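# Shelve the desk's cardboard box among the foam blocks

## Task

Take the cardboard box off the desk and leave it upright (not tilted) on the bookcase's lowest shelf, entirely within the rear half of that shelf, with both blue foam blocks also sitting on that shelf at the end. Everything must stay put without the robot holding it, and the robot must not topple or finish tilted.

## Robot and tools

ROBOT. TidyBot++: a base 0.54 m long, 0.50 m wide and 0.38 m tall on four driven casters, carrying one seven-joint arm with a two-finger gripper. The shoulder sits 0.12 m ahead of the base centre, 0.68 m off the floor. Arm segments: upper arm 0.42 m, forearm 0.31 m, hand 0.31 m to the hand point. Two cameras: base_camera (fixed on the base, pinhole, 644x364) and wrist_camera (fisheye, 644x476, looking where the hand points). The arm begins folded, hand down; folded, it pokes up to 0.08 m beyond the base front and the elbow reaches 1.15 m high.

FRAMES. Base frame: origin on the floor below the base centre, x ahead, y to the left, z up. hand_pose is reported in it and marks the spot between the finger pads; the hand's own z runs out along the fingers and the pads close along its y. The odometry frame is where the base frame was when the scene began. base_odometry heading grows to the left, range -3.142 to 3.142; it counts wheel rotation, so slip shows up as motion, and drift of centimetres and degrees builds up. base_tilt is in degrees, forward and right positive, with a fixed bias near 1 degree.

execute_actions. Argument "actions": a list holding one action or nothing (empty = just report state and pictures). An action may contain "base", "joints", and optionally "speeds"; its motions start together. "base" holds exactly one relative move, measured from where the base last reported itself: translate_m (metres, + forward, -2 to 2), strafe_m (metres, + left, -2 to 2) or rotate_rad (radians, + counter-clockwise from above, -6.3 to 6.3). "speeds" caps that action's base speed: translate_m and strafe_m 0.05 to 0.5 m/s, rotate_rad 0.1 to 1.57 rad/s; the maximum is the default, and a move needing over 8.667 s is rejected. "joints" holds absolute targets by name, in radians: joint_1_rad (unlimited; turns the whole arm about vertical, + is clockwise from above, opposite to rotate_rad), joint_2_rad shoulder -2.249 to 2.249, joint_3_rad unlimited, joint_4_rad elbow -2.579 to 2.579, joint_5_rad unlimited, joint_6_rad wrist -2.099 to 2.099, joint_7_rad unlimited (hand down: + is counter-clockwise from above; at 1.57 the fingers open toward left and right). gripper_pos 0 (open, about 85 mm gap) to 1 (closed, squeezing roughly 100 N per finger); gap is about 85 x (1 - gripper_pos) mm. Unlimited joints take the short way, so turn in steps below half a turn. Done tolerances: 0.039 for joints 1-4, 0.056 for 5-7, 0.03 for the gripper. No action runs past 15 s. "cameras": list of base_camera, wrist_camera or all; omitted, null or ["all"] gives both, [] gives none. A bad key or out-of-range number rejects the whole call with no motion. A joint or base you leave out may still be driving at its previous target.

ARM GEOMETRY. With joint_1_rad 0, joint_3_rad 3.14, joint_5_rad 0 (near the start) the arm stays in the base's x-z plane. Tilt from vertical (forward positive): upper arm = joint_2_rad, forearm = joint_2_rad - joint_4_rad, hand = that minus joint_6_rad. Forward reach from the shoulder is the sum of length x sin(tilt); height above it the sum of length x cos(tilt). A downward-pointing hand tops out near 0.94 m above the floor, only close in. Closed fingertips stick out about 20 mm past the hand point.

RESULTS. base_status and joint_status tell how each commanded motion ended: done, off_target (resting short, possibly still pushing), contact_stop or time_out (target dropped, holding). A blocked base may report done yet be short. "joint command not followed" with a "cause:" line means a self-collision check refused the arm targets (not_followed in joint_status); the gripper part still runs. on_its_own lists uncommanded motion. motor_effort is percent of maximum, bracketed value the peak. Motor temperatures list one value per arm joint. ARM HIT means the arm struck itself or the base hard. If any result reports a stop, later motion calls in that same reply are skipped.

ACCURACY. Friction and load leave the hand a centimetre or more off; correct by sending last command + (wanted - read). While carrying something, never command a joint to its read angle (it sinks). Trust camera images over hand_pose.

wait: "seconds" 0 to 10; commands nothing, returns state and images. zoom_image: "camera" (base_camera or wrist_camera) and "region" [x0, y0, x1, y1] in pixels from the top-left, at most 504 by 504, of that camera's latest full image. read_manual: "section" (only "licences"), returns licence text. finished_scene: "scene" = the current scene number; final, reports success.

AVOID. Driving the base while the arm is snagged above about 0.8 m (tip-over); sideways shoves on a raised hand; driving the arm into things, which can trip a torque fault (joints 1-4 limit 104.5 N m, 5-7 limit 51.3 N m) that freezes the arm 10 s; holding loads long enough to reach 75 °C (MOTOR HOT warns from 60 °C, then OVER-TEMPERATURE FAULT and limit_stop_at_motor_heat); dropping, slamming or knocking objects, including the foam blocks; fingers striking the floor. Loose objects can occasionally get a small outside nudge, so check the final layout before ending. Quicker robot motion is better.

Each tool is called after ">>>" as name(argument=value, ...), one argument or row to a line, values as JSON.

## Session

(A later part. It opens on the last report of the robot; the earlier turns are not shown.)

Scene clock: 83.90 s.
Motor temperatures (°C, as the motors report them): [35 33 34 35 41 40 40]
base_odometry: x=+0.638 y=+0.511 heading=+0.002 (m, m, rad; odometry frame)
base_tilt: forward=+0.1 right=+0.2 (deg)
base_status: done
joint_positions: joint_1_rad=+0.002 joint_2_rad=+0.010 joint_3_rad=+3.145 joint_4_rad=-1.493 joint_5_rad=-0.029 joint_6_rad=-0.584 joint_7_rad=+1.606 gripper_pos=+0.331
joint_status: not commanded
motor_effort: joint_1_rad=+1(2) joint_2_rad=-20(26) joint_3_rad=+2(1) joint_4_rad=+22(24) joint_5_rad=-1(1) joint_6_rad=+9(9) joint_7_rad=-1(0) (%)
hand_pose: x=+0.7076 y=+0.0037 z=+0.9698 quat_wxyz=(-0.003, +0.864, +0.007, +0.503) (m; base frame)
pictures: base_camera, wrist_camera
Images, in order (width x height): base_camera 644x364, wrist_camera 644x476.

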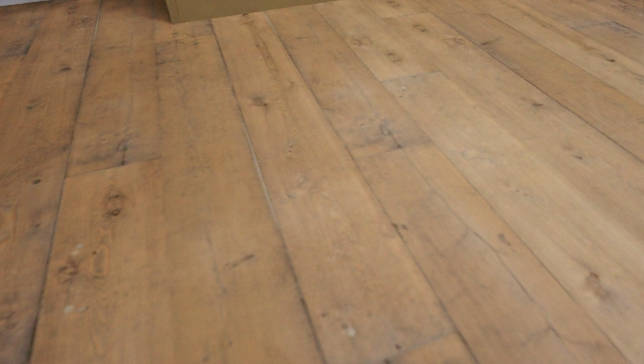

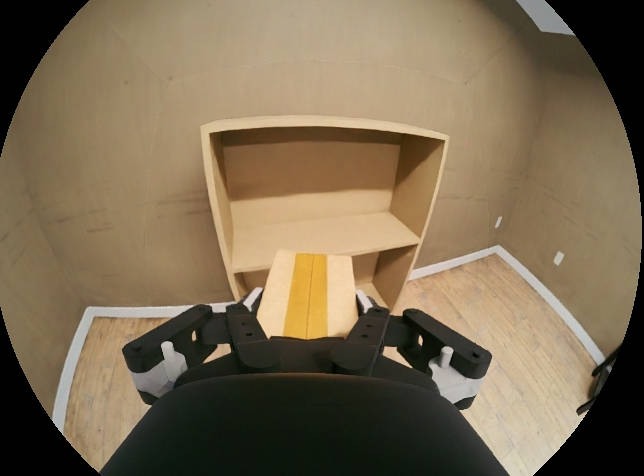

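>>> execute_actions(
  actions=[
    {"base":{"rotate_rad":0.357}},
  ],
  cameras=[],
)

>>> execute_actions(
  actions=[
    {"base":{"strafe_m":-0.5}},
  ],
  cameras=[],
)

>>> execute_actions(
  actions=[
    {"base":{"translate_m":-0.1},"joints":{"joint_2_rad":1.0,"joint_4_rad":-1.0,"joint_6_rad":-0.06}},
  ],
  cameras=[],
)

>>> execute_actions(
  actions=[
    {"joints":{"joint_2_rad":1.8,"joint_4_rad":-0.55,"joint_6_rad":0.31}},
  ],
)

Scene clock: 86.80 s.
Motor temperatures (°C, as the motors report them): [35 33 34 35 41 40 40]
base_odometry: x=+0.638 y=+0.511 heading=+0.357 (m, m, rad; odometry frame)
base_tilt: forward=+0.1 right=+0.1 (deg)
base_status: done
joint_positions: joint_1_rad=-0.006 joint_2_rad=+0.010 joint_3_rad=+3.137 joint_4_rad=-1.494 joint_5_rad=-0.029 joint_6_rad=-0.584 joint_7_rad=+1.606 gripper_pos=+0.331
joint_status: not commanded
motor_effort: joint_1_rad=+0(3) joint_2_rad=-20(21) joint_3_rad=+1(2) joint_4_rad=+22(23) joint_5_rad=+0(1) joint_6_rad=+9(9) joint_7_rad=+0(1) (%)
hand_pose: x=+0.7074 y=+0.0130 z=+0.9698 quat_wxyz=(-0.007, +0.864, +0.013, +0.503) (m; base frame)
pictures: none
No camera images: the call's "cameras" was empty. Leave "cameras" out to get every camera's image.

Scene clock: 89.17 s.
Motor temperatures (°C, as the motors report them): [35 33 34 35 41 40 40]
base_odometry: x=+0.814 y=+0.043 heading=+0.358 (m, m, rad; odometry frame)
base_tilt: forward=+0.1 right=+0.1 (deg)
base_status: done
joint_positions: joint_1_rad=+0.001 joint_2_rad=+0.010 joint_3_rad=+3.141 joint_4_rad=-1.494 joint_5_rad=-0.029 joint_6_rad=-0.584 joint_7_rad=+1.606 gripper_pos=+0.331
joint_status: not commanded
motor_effort: joint_1_rad=+0(4) joint_2_rad=-20(23) joint_3_rad=+1(4) joint_4_rad=+22(23) joint_5_rad=-1(1) joint_6_rad=+8(9) joint_7_rad=+0(0) (%)
hand_pose: x=+0.7076 y=+0.0065 z=+0.9698 quat_wxyz=(-0.004, +0.864, +0.009, +0.503) (m; base frame)
pictures: none
No camera images: the call's "cameras" was empty. Leave "cameras" out to get every camera's image.

Scene clock: 91.53 s.
Motor temperatures (°C, as the motors report them): [35 33 34 35 41 40 40]
base_odometry: x=+0.721 y=+0.007 heading=+0.358 (m, m, rad; odometry frame)
base_tilt: forward=+0.1 right=+0.1 (deg)
base_status: done
joint_positions: joint_1_rad=+0.001 joint_2_rad=+1.001 joint_3_rad=+3.141 joint_4_rad=-1.023 joint_5_rad=-0.029 joint_6_rad=-0.090 joint_7_rad=+1.606 gripper_pos=+0.331
joint_status: all done
motor_effort: joint_1_rad=+1(1) joint_2_rad=-48(50) joint_3_rad=+1(0) joint_4_rad=+20(23) joint_5_rad=-1(1) joint_6_rad=+8(8) joint_7_rad=+0(0) (%)
hand_pose: x=+1.0225 y=+0.0020 z=+0.6106 quat_wxyz=(+0.000, +0.871, +0.003, +0.492) (m; base frame)
pictures: none
No camera images: the call's "cameras" was empty. Leave "cameras" out to get every camera's image.

Scene clock: 93.80 s.
Motor temperatures (°C, as the motors report them): [35 33 34 35 41 40 40]
base_odometry: x=+0.721 y=+0.007 heading=+0.358 (m, m, rad; odometry frame)
base_tilt: forward=+0.1 right=+0.2 (deg)
base_status: not commanded
joint_positions: joint_1_rad=+0.001 joint_2_rad=+1.805 joint_3_rad=+3.141 joint_4_rad=-0.570 joint_5_rad=-0.029 joint_6_rad=+0.281 joint_7_rad=+1.606 gripper_pos=+0.331
joint_status: all done
motor_effort: joint_1_rad=+1(1) joint_2_rad=-49(55) joint_3_rad=+1(0) joint_4_rad=+17(20) joint_5_rad=-1(1) joint_6_rad=+9(9) joint_7_rad=+0(0) (%)
hand_pose: x=+1.0162 y=-0.0016 z=+0.2026 quat_wxyz=(+0.005, +0.866, +0.000, +0.500) (m; base frame)
pictures: base_camera, wrist_camera
Images, in order (width x height): base_camera 644x364, wrist_camera 644x476.

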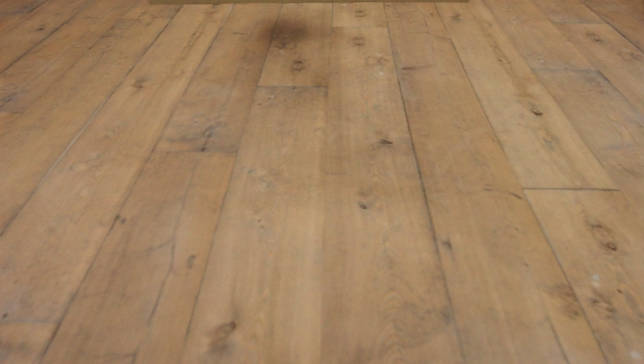

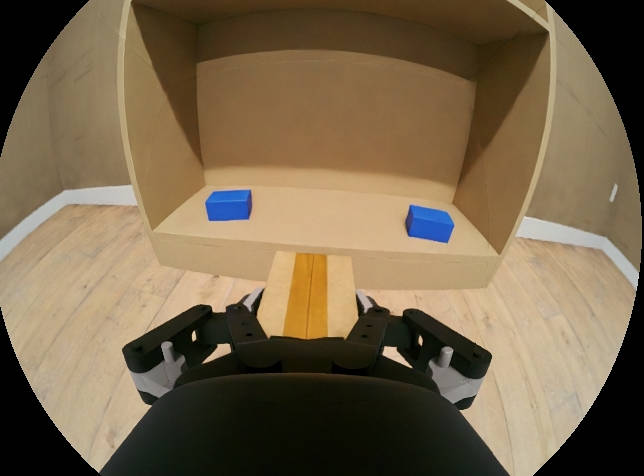

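>>> execute_actions(
  actions=[
    {"base":{"translate_m":0.33},"speeds":{"translate_m":0.15}},
  ],
)

Scene clock: 97.07 s.
Motor temperatures (°C, as the motors report them): [35 33 34 35 41 40 40]
base_odometry: x=+1.030 y=+0.123 heading=+0.357 (m, m, rad; odometry frame)
base_tilt: forward=+0.1 right=+0.1 (deg)
base_status: done
joint_positions: joint_1_rad=+0.001 joint_2_rad=+1.805 joint_3_rad=+3.141 joint_4_rad=-0.567 joint_5_rad=-0.029 joint_6_rad=+0.282 joint_7_rad=+1.606 gripper_pos=+0.331
joint_status: not commanded
motor_effort: joint_1_rad=+1(3) joint_2_rad=-50(51) joint_3_rad=+1(0) joint_4_rad=+17(18) joint_5_rad=+0(0) joint_6_rad=+8(9) joint_7_rad=+0(1) (%)
hand_pose: x=+1.0173 y=-0.0017 z=+0.2039 quat_wxyz=(+0.005, +0.865, +0.000, +0.502) (m; base frame)
pictures: base_camera, wrist_camera
Images, in order (width x height): base_camera 644x364, wrist_camera 644x476.

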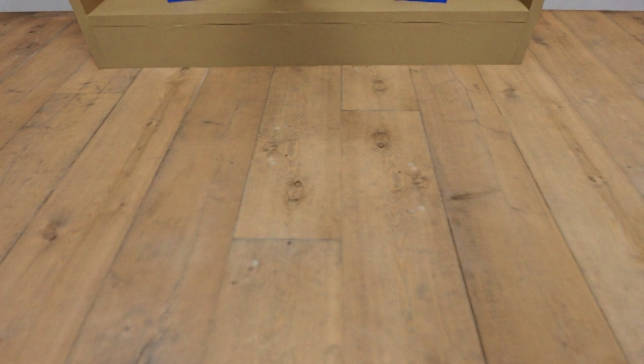

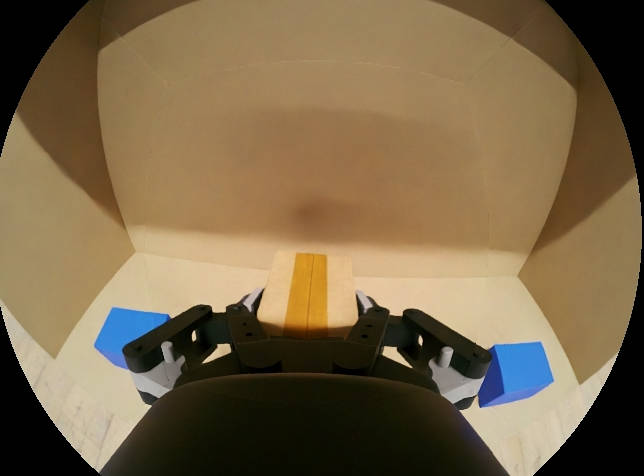

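>>> execute_actions(
  actions=[
    {"base":{"translate_m":0.04},"speeds":{"translate_m":0.05},"joints":{"joint_2_rad":1.85,"joint_6_rad":0.36}},
  ],
  cameras=["wrist_camera"],
)

>>> execute_actions(
  actions=[
    {"joints":{"gripper_pos":0}},
  ],
  cameras=[],
)

>>> execute_actions(
  actions=[
    {"base":{"translate_m":-0.15},"speeds":{"translate_m":0.15}},
  ],
)

Scene clock: 99.20 s.
Motor temperatures (°C, as the motors report them): [35 33 34 35 41 40 40]
base_odometry: x=+1.068 y=+0.136 heading=+0.357 (m, m, rad; odometry frame)
base_tilt: forward=+0.1 right=+0.1 (deg)
base_status: done
joint_positions: joint_1_rad=+0.001 joint_2_rad=+1.847 joint_3_rad=+3.141 joint_4_rad=-0.565 joint_5_rad=-0.029 joint_6_rad=+0.332 joint_7_rad=+1.606 gripper_pos=+0.331
joint_status: all done
motor_effort: joint_1_rad=+0(3) joint_2_rad=-49(51) joint_3_rad=+1(0) joint_4_rad=+17(18) joint_5_rad=+0(0) joint_6_rad=+9(9) joint_7_rad=+0(0) (%)
hand_pose: x=+1.0050 y=-0.0020 z=+0.1807 quat_wxyz=(+0.006, +0.862, +0.000, +0.506) (m; base frame)
pictures: wrist_camera
Images, in order (width x height): wrist_camera 644x476.

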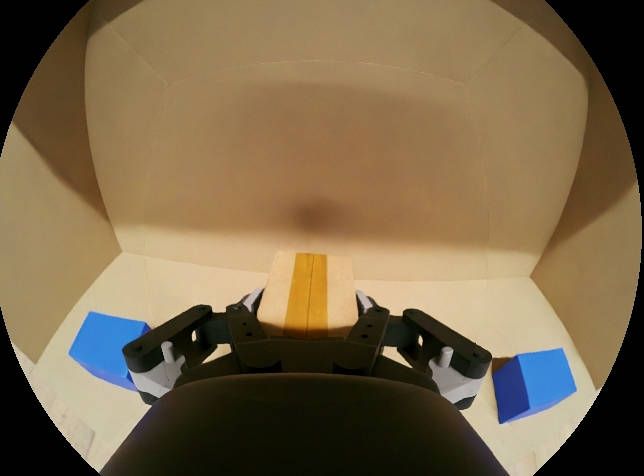

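Scene clock: 100.30 s.
Motor temperatures (°C, as the motors report them): [35 33 34 35 41 40 40]
base_odometry: x=+1.068 y=+0.136 heading=+0.357 (m, m, rad; odometry frame)
base_tilt: forward=+0.1 right=+0.1 (deg)
base_status: not commanded
joint_positions: joint_1_rad=+0.001 joint_2_rad=+1.847 joint_3_rad=+3.141 joint_4_rad=-0.564 joint_5_rad=-0.029 joint_6_rad=+0.335 joint_7_rad=+1.606 gripper_pos=+0.000
joint_status: all done
motor_effort: joint_1_rad=+1(0) joint_2_rad=-47(50) joint_3_rad=+1(1) joint_4_rad=+15(17) joint_5_rad=+0(0) joint_6_rad=+7(8) joint_7_rad=+0(1) (%)
hand_pose: x=+1.0057 y=-0.0020 z=+0.1819 quat_wxyz=(+0.006, +0.862, +0.000, +0.508) (m; base frame)
pictures: none
No camera images: the call's "cameras" was empty. Leave "cameras" out to get every camera's image.

Scene clock: 101.93 s.
Motor temperatures (°C, as the motors report them): [35 33 34 36 41 40 40]
base_odometry: x=+0.927 y=+0.084 heading=+0.357 (m, m, rad; odometry frame)
base_tilt: forward=+0.1 right=+0.1 (deg)
base_status: done
joint_positions: joint_1_rad=+0.000 joint_2_rad=+1.847 joint_3_rad=+3.141 joint_4_rad=-0.562 joint_5_rad=-0.029 joint_6_rad=+0.336 joint_7_rad=+1.606 gripper_pos=+0.000
joint_status: not commanded
motor_effort: joint_1_rad=+1(3) joint_2_rad=-47(49) joint_3_rad=+1(0) joint_4_rad=+16(17) joint_5_rad=-1(0) joint_6_rad=+7(8) joint_7_rad=+0(1) (%)
hand_pose: x=+1.0069 y=-0.0018 z=+0.1834 quat_wxyz=(+0.006, +0.861, +0.000, +0.509) (m; base frame)
pictures: base_camera, wrist_camera
Images, in order (width x height): base_camera 644x364, wrist_camera 644x476.

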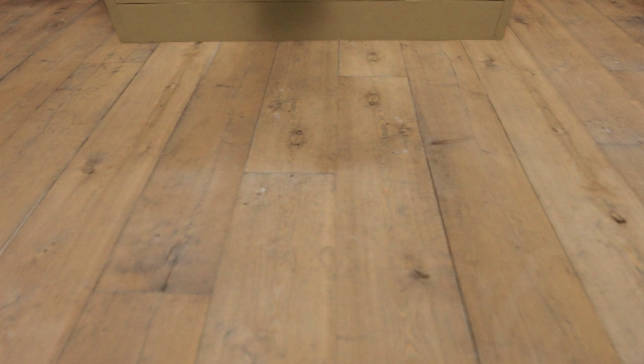

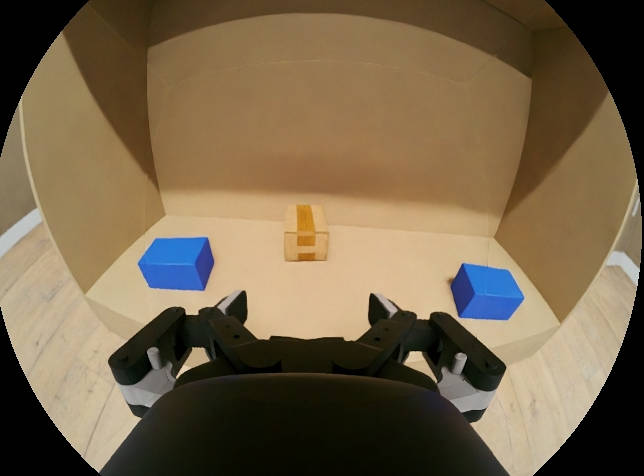

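>>> execute_actions(
  actions=[
    {"joints":{"gripper_pos":1}},
  ],
  cameras=[],
)

>>> execute_actions(
  actions=[
    {"base":{"translate_m":0.135},"speeds":{"translate_m":0.05}},
  ],
  cameras=["wrist_camera"],
)

>>> execute_actions(
  actions=[
    {"base":{"translate_m":-0.2},"speeds":{"translate_m":0.15}},
  ],
  cameras=["wrist_camera"],
)

Scene clock: 104.10 s.
Motor temperatures (°C, as the motors report them): [35 33 34 36 41 40 40]
base_odometry: x=+0.927 y=+0.084 heading=+0.357 (m, m, rad; odometry frame)
base_tilt: forward=+0.1 right=+0.1 (deg)
base_status: not commanded
joint_positions: joint_1_rad=+0.000 joint_2_rad=+1.847 joint_3_rad=+3.141 joint_4_rad=-0.562 joint_5_rad=-0.029 joint_6_rad=+0.336 joint_7_rad=+1.606 gripper_pos=+0.999
joint_status: all done
motor_effort: joint_1_rad=+1(1) joint_2_rad=-47(47) joint_3_rad=+1(1) joint_4_rad=+16(15) joint_5_rad=+0(0) joint_6_rad=+8(7) joint_7_rad=-1(1) (%)
hand_pose: x=+1.0069 y=-0.0018 z=+0.1834 quat_wxyz=(+0.006, +0.861, +0.000, +0.509) (m; base frame)
pictures: none
No camera images: the call's "cameras" was empty. Leave "cameras" out to get every camera's image.

Scene clock: 107.23 s.
Motor temperatures (°C, as the motors report them): [35 33 34 36 41 40 40]
base_odometry: x=+1.054 y=+0.131 heading=+0.356 (m, m, rad; odometry frame)
base_tilt: forward=+0.1 right=+0.1 (deg)
base_status: done
joint_positions: joint_1_rad=+0.000 joint_2_rad=+1.847 joint_3_rad=+3.141 joint_4_rad=-0.562 joint_5_rad=-0.029 joint_6_rad=+0.337 joint_7_rad=+1.606 gripper_pos=+0.999
joint_status: not commanded
motor_effort: joint_1_rad=+0(3) joint_2_rad=-48(49) joint_3_rad=+1(0) joint_4_rad=+16(17) joint_5_rad=-1(0) joint_6_rad=+8(8) joint_7_rad=+0(0) (%)
hand_pose: x=+1.0070 y=-0.0019 z=+0.1836 quat_wxyz=(+0.006, +0.860, +0.000, +0.510) (m; base frame)
pictures: wrist_camera
Images, in order (width x height): wrist_camera 644x476.

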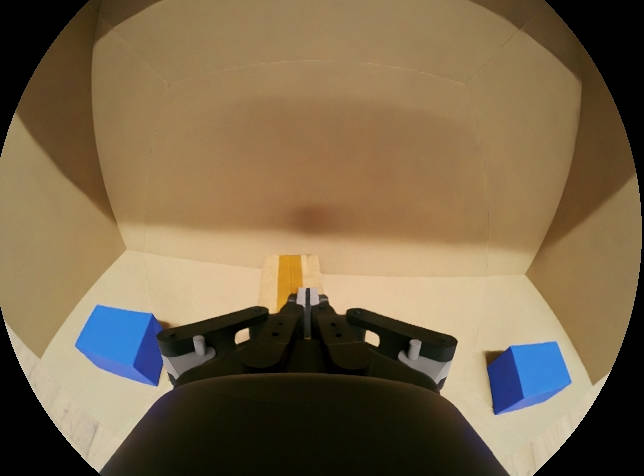

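Scene clock: 109.20 s.
Motor temperatures (°C, as the motors report them): [35 34 34 36 41 40 40]
base_odometry: x=+0.867 y=+0.061 heading=+0.356 (m, m, rad; odometry frame)
base_tilt: forward=+0.1 right=+0.1 (deg)
base_status: done
joint_positions: joint_1_rad=+0.001 joint_2_rad=+1.847 joint_3_rad=+3.141 joint_4_rad=-0.560 joint_5_rad=-0.029 joint_6_rad=+0.337 joint_7_rad=+1.606 gripper_pos=+0.999
joint_status: not commanded
motor_effort: joint_1_rad=+1(3) joint_2_rad=-46(49) joint_3_rad=+0(0) joint_4_rad=+15(17) joint_5_rad=+0(0) joint_6_rad=+8(7) joint_7_rad=+0(0) (%)
hand_pose: x=+1.0075 y=-0.0020 z=+0.1843 quat_wxyz=(+0.006, +0.860, +0.000, +0.510) (m; base frame)
pictures: wrist_camera
Images, in order (width x height): wrist_camera 644x476.

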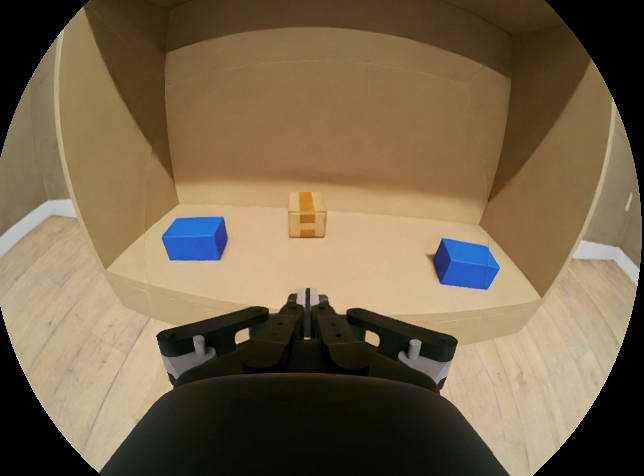

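>>> execute_actions(
  actions=[
    {"base":{"translate_m":0.24},"speeds":{"translate_m":0.05}},
  ],
  cameras=["wrist_camera"],
)

>>> execute_actions(
  actions=[
    {"base":{"translate_m":-0.4},"speeds":{"translate_m":0.2}},
  ],
  cameras=["wrist_camera"],
)

Scene clock: 114.97 s.
Motor temperatures (°C, as the motors report them): [35 34 34 36 41 40 40]
base_odometry: x=+1.092 y=+0.144 heading=+0.355 (m, m, rad; odometry frame)
base_tilt: forward=+0.1 right=+0.1 (deg)
base_status: done
joint_positions: joint_1_rad=+0.001 joint_2_rad=+1.847 joint_3_rad=+3.141 joint_4_rad=-0.560 joint_5_rad=-0.029 joint_6_rad=+0.337 joint_7_rad=+1.606 gripper_pos=+0.999
joint_status: not commanded
motor_effort: joint_1_rad=+0(3) joint_2_rad=-48(48) joint_3_rad=+1(0) joint_4_rad=+16(17) joint_5_rad=-1(1) joint_6_rad=+8(9) joint_7_rad=+1(1) (%)
hand_pose: x=+1.0076 y=-0.0020 z=+0.1844 quat_wxyz=(+0.006, +0.860, +0.000, +0.510) (m; base frame)
pictures: wrist_camera
Images, in order (width x height): wrist_camera 644x476.

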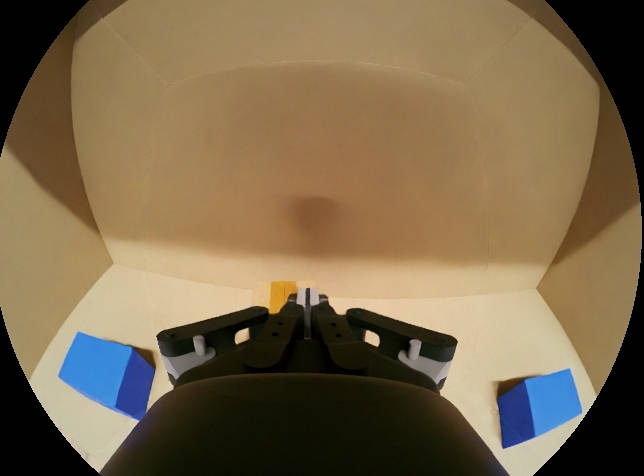

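Scene clock: 117.67 s.
Motor temperatures (°C, as the motors report them): [35 34 34 36 41 40 40]
base_odometry: x=+0.717 y=+0.005 heading=+0.355 (m, m, rad; odometry frame)
base_tilt: forward=+0.1 right=+0.1 (deg)
base_status: done
joint_positions: joint_1_rad=+0.000 joint_2_rad=+1.847 joint_3_rad=+3.141 joint_4_rad=-0.559 joint_5_rad=-0.029 joint_6_rad=+0.338 joint_7_rad=+1.606 gripper_pos=+0.999
joint_status: not commanded
motor_effort: joint_1_rad=+1(3) joint_2_rad=-47(50) joint_3_rad=+1(0) joint_4_rad=+16(17) joint_5_rad=-1(0) joint_6_rad=+7(9) joint_7_rad=+0(0) (%)
hand_pose: x=+1.0080 y=-0.0013 z=+0.1850 quat_wxyz=(+0.006, +0.860, +0.000, +0.511) (m; base frame)
pictures: wrist_camera
Images, in order (width x height): wrist_camera 644x476.

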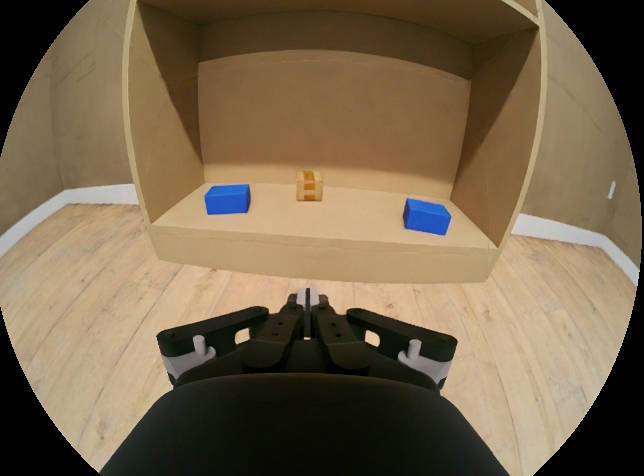

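>>> finished_scene(
  scene=1,
)

The scene is finished: the task was done.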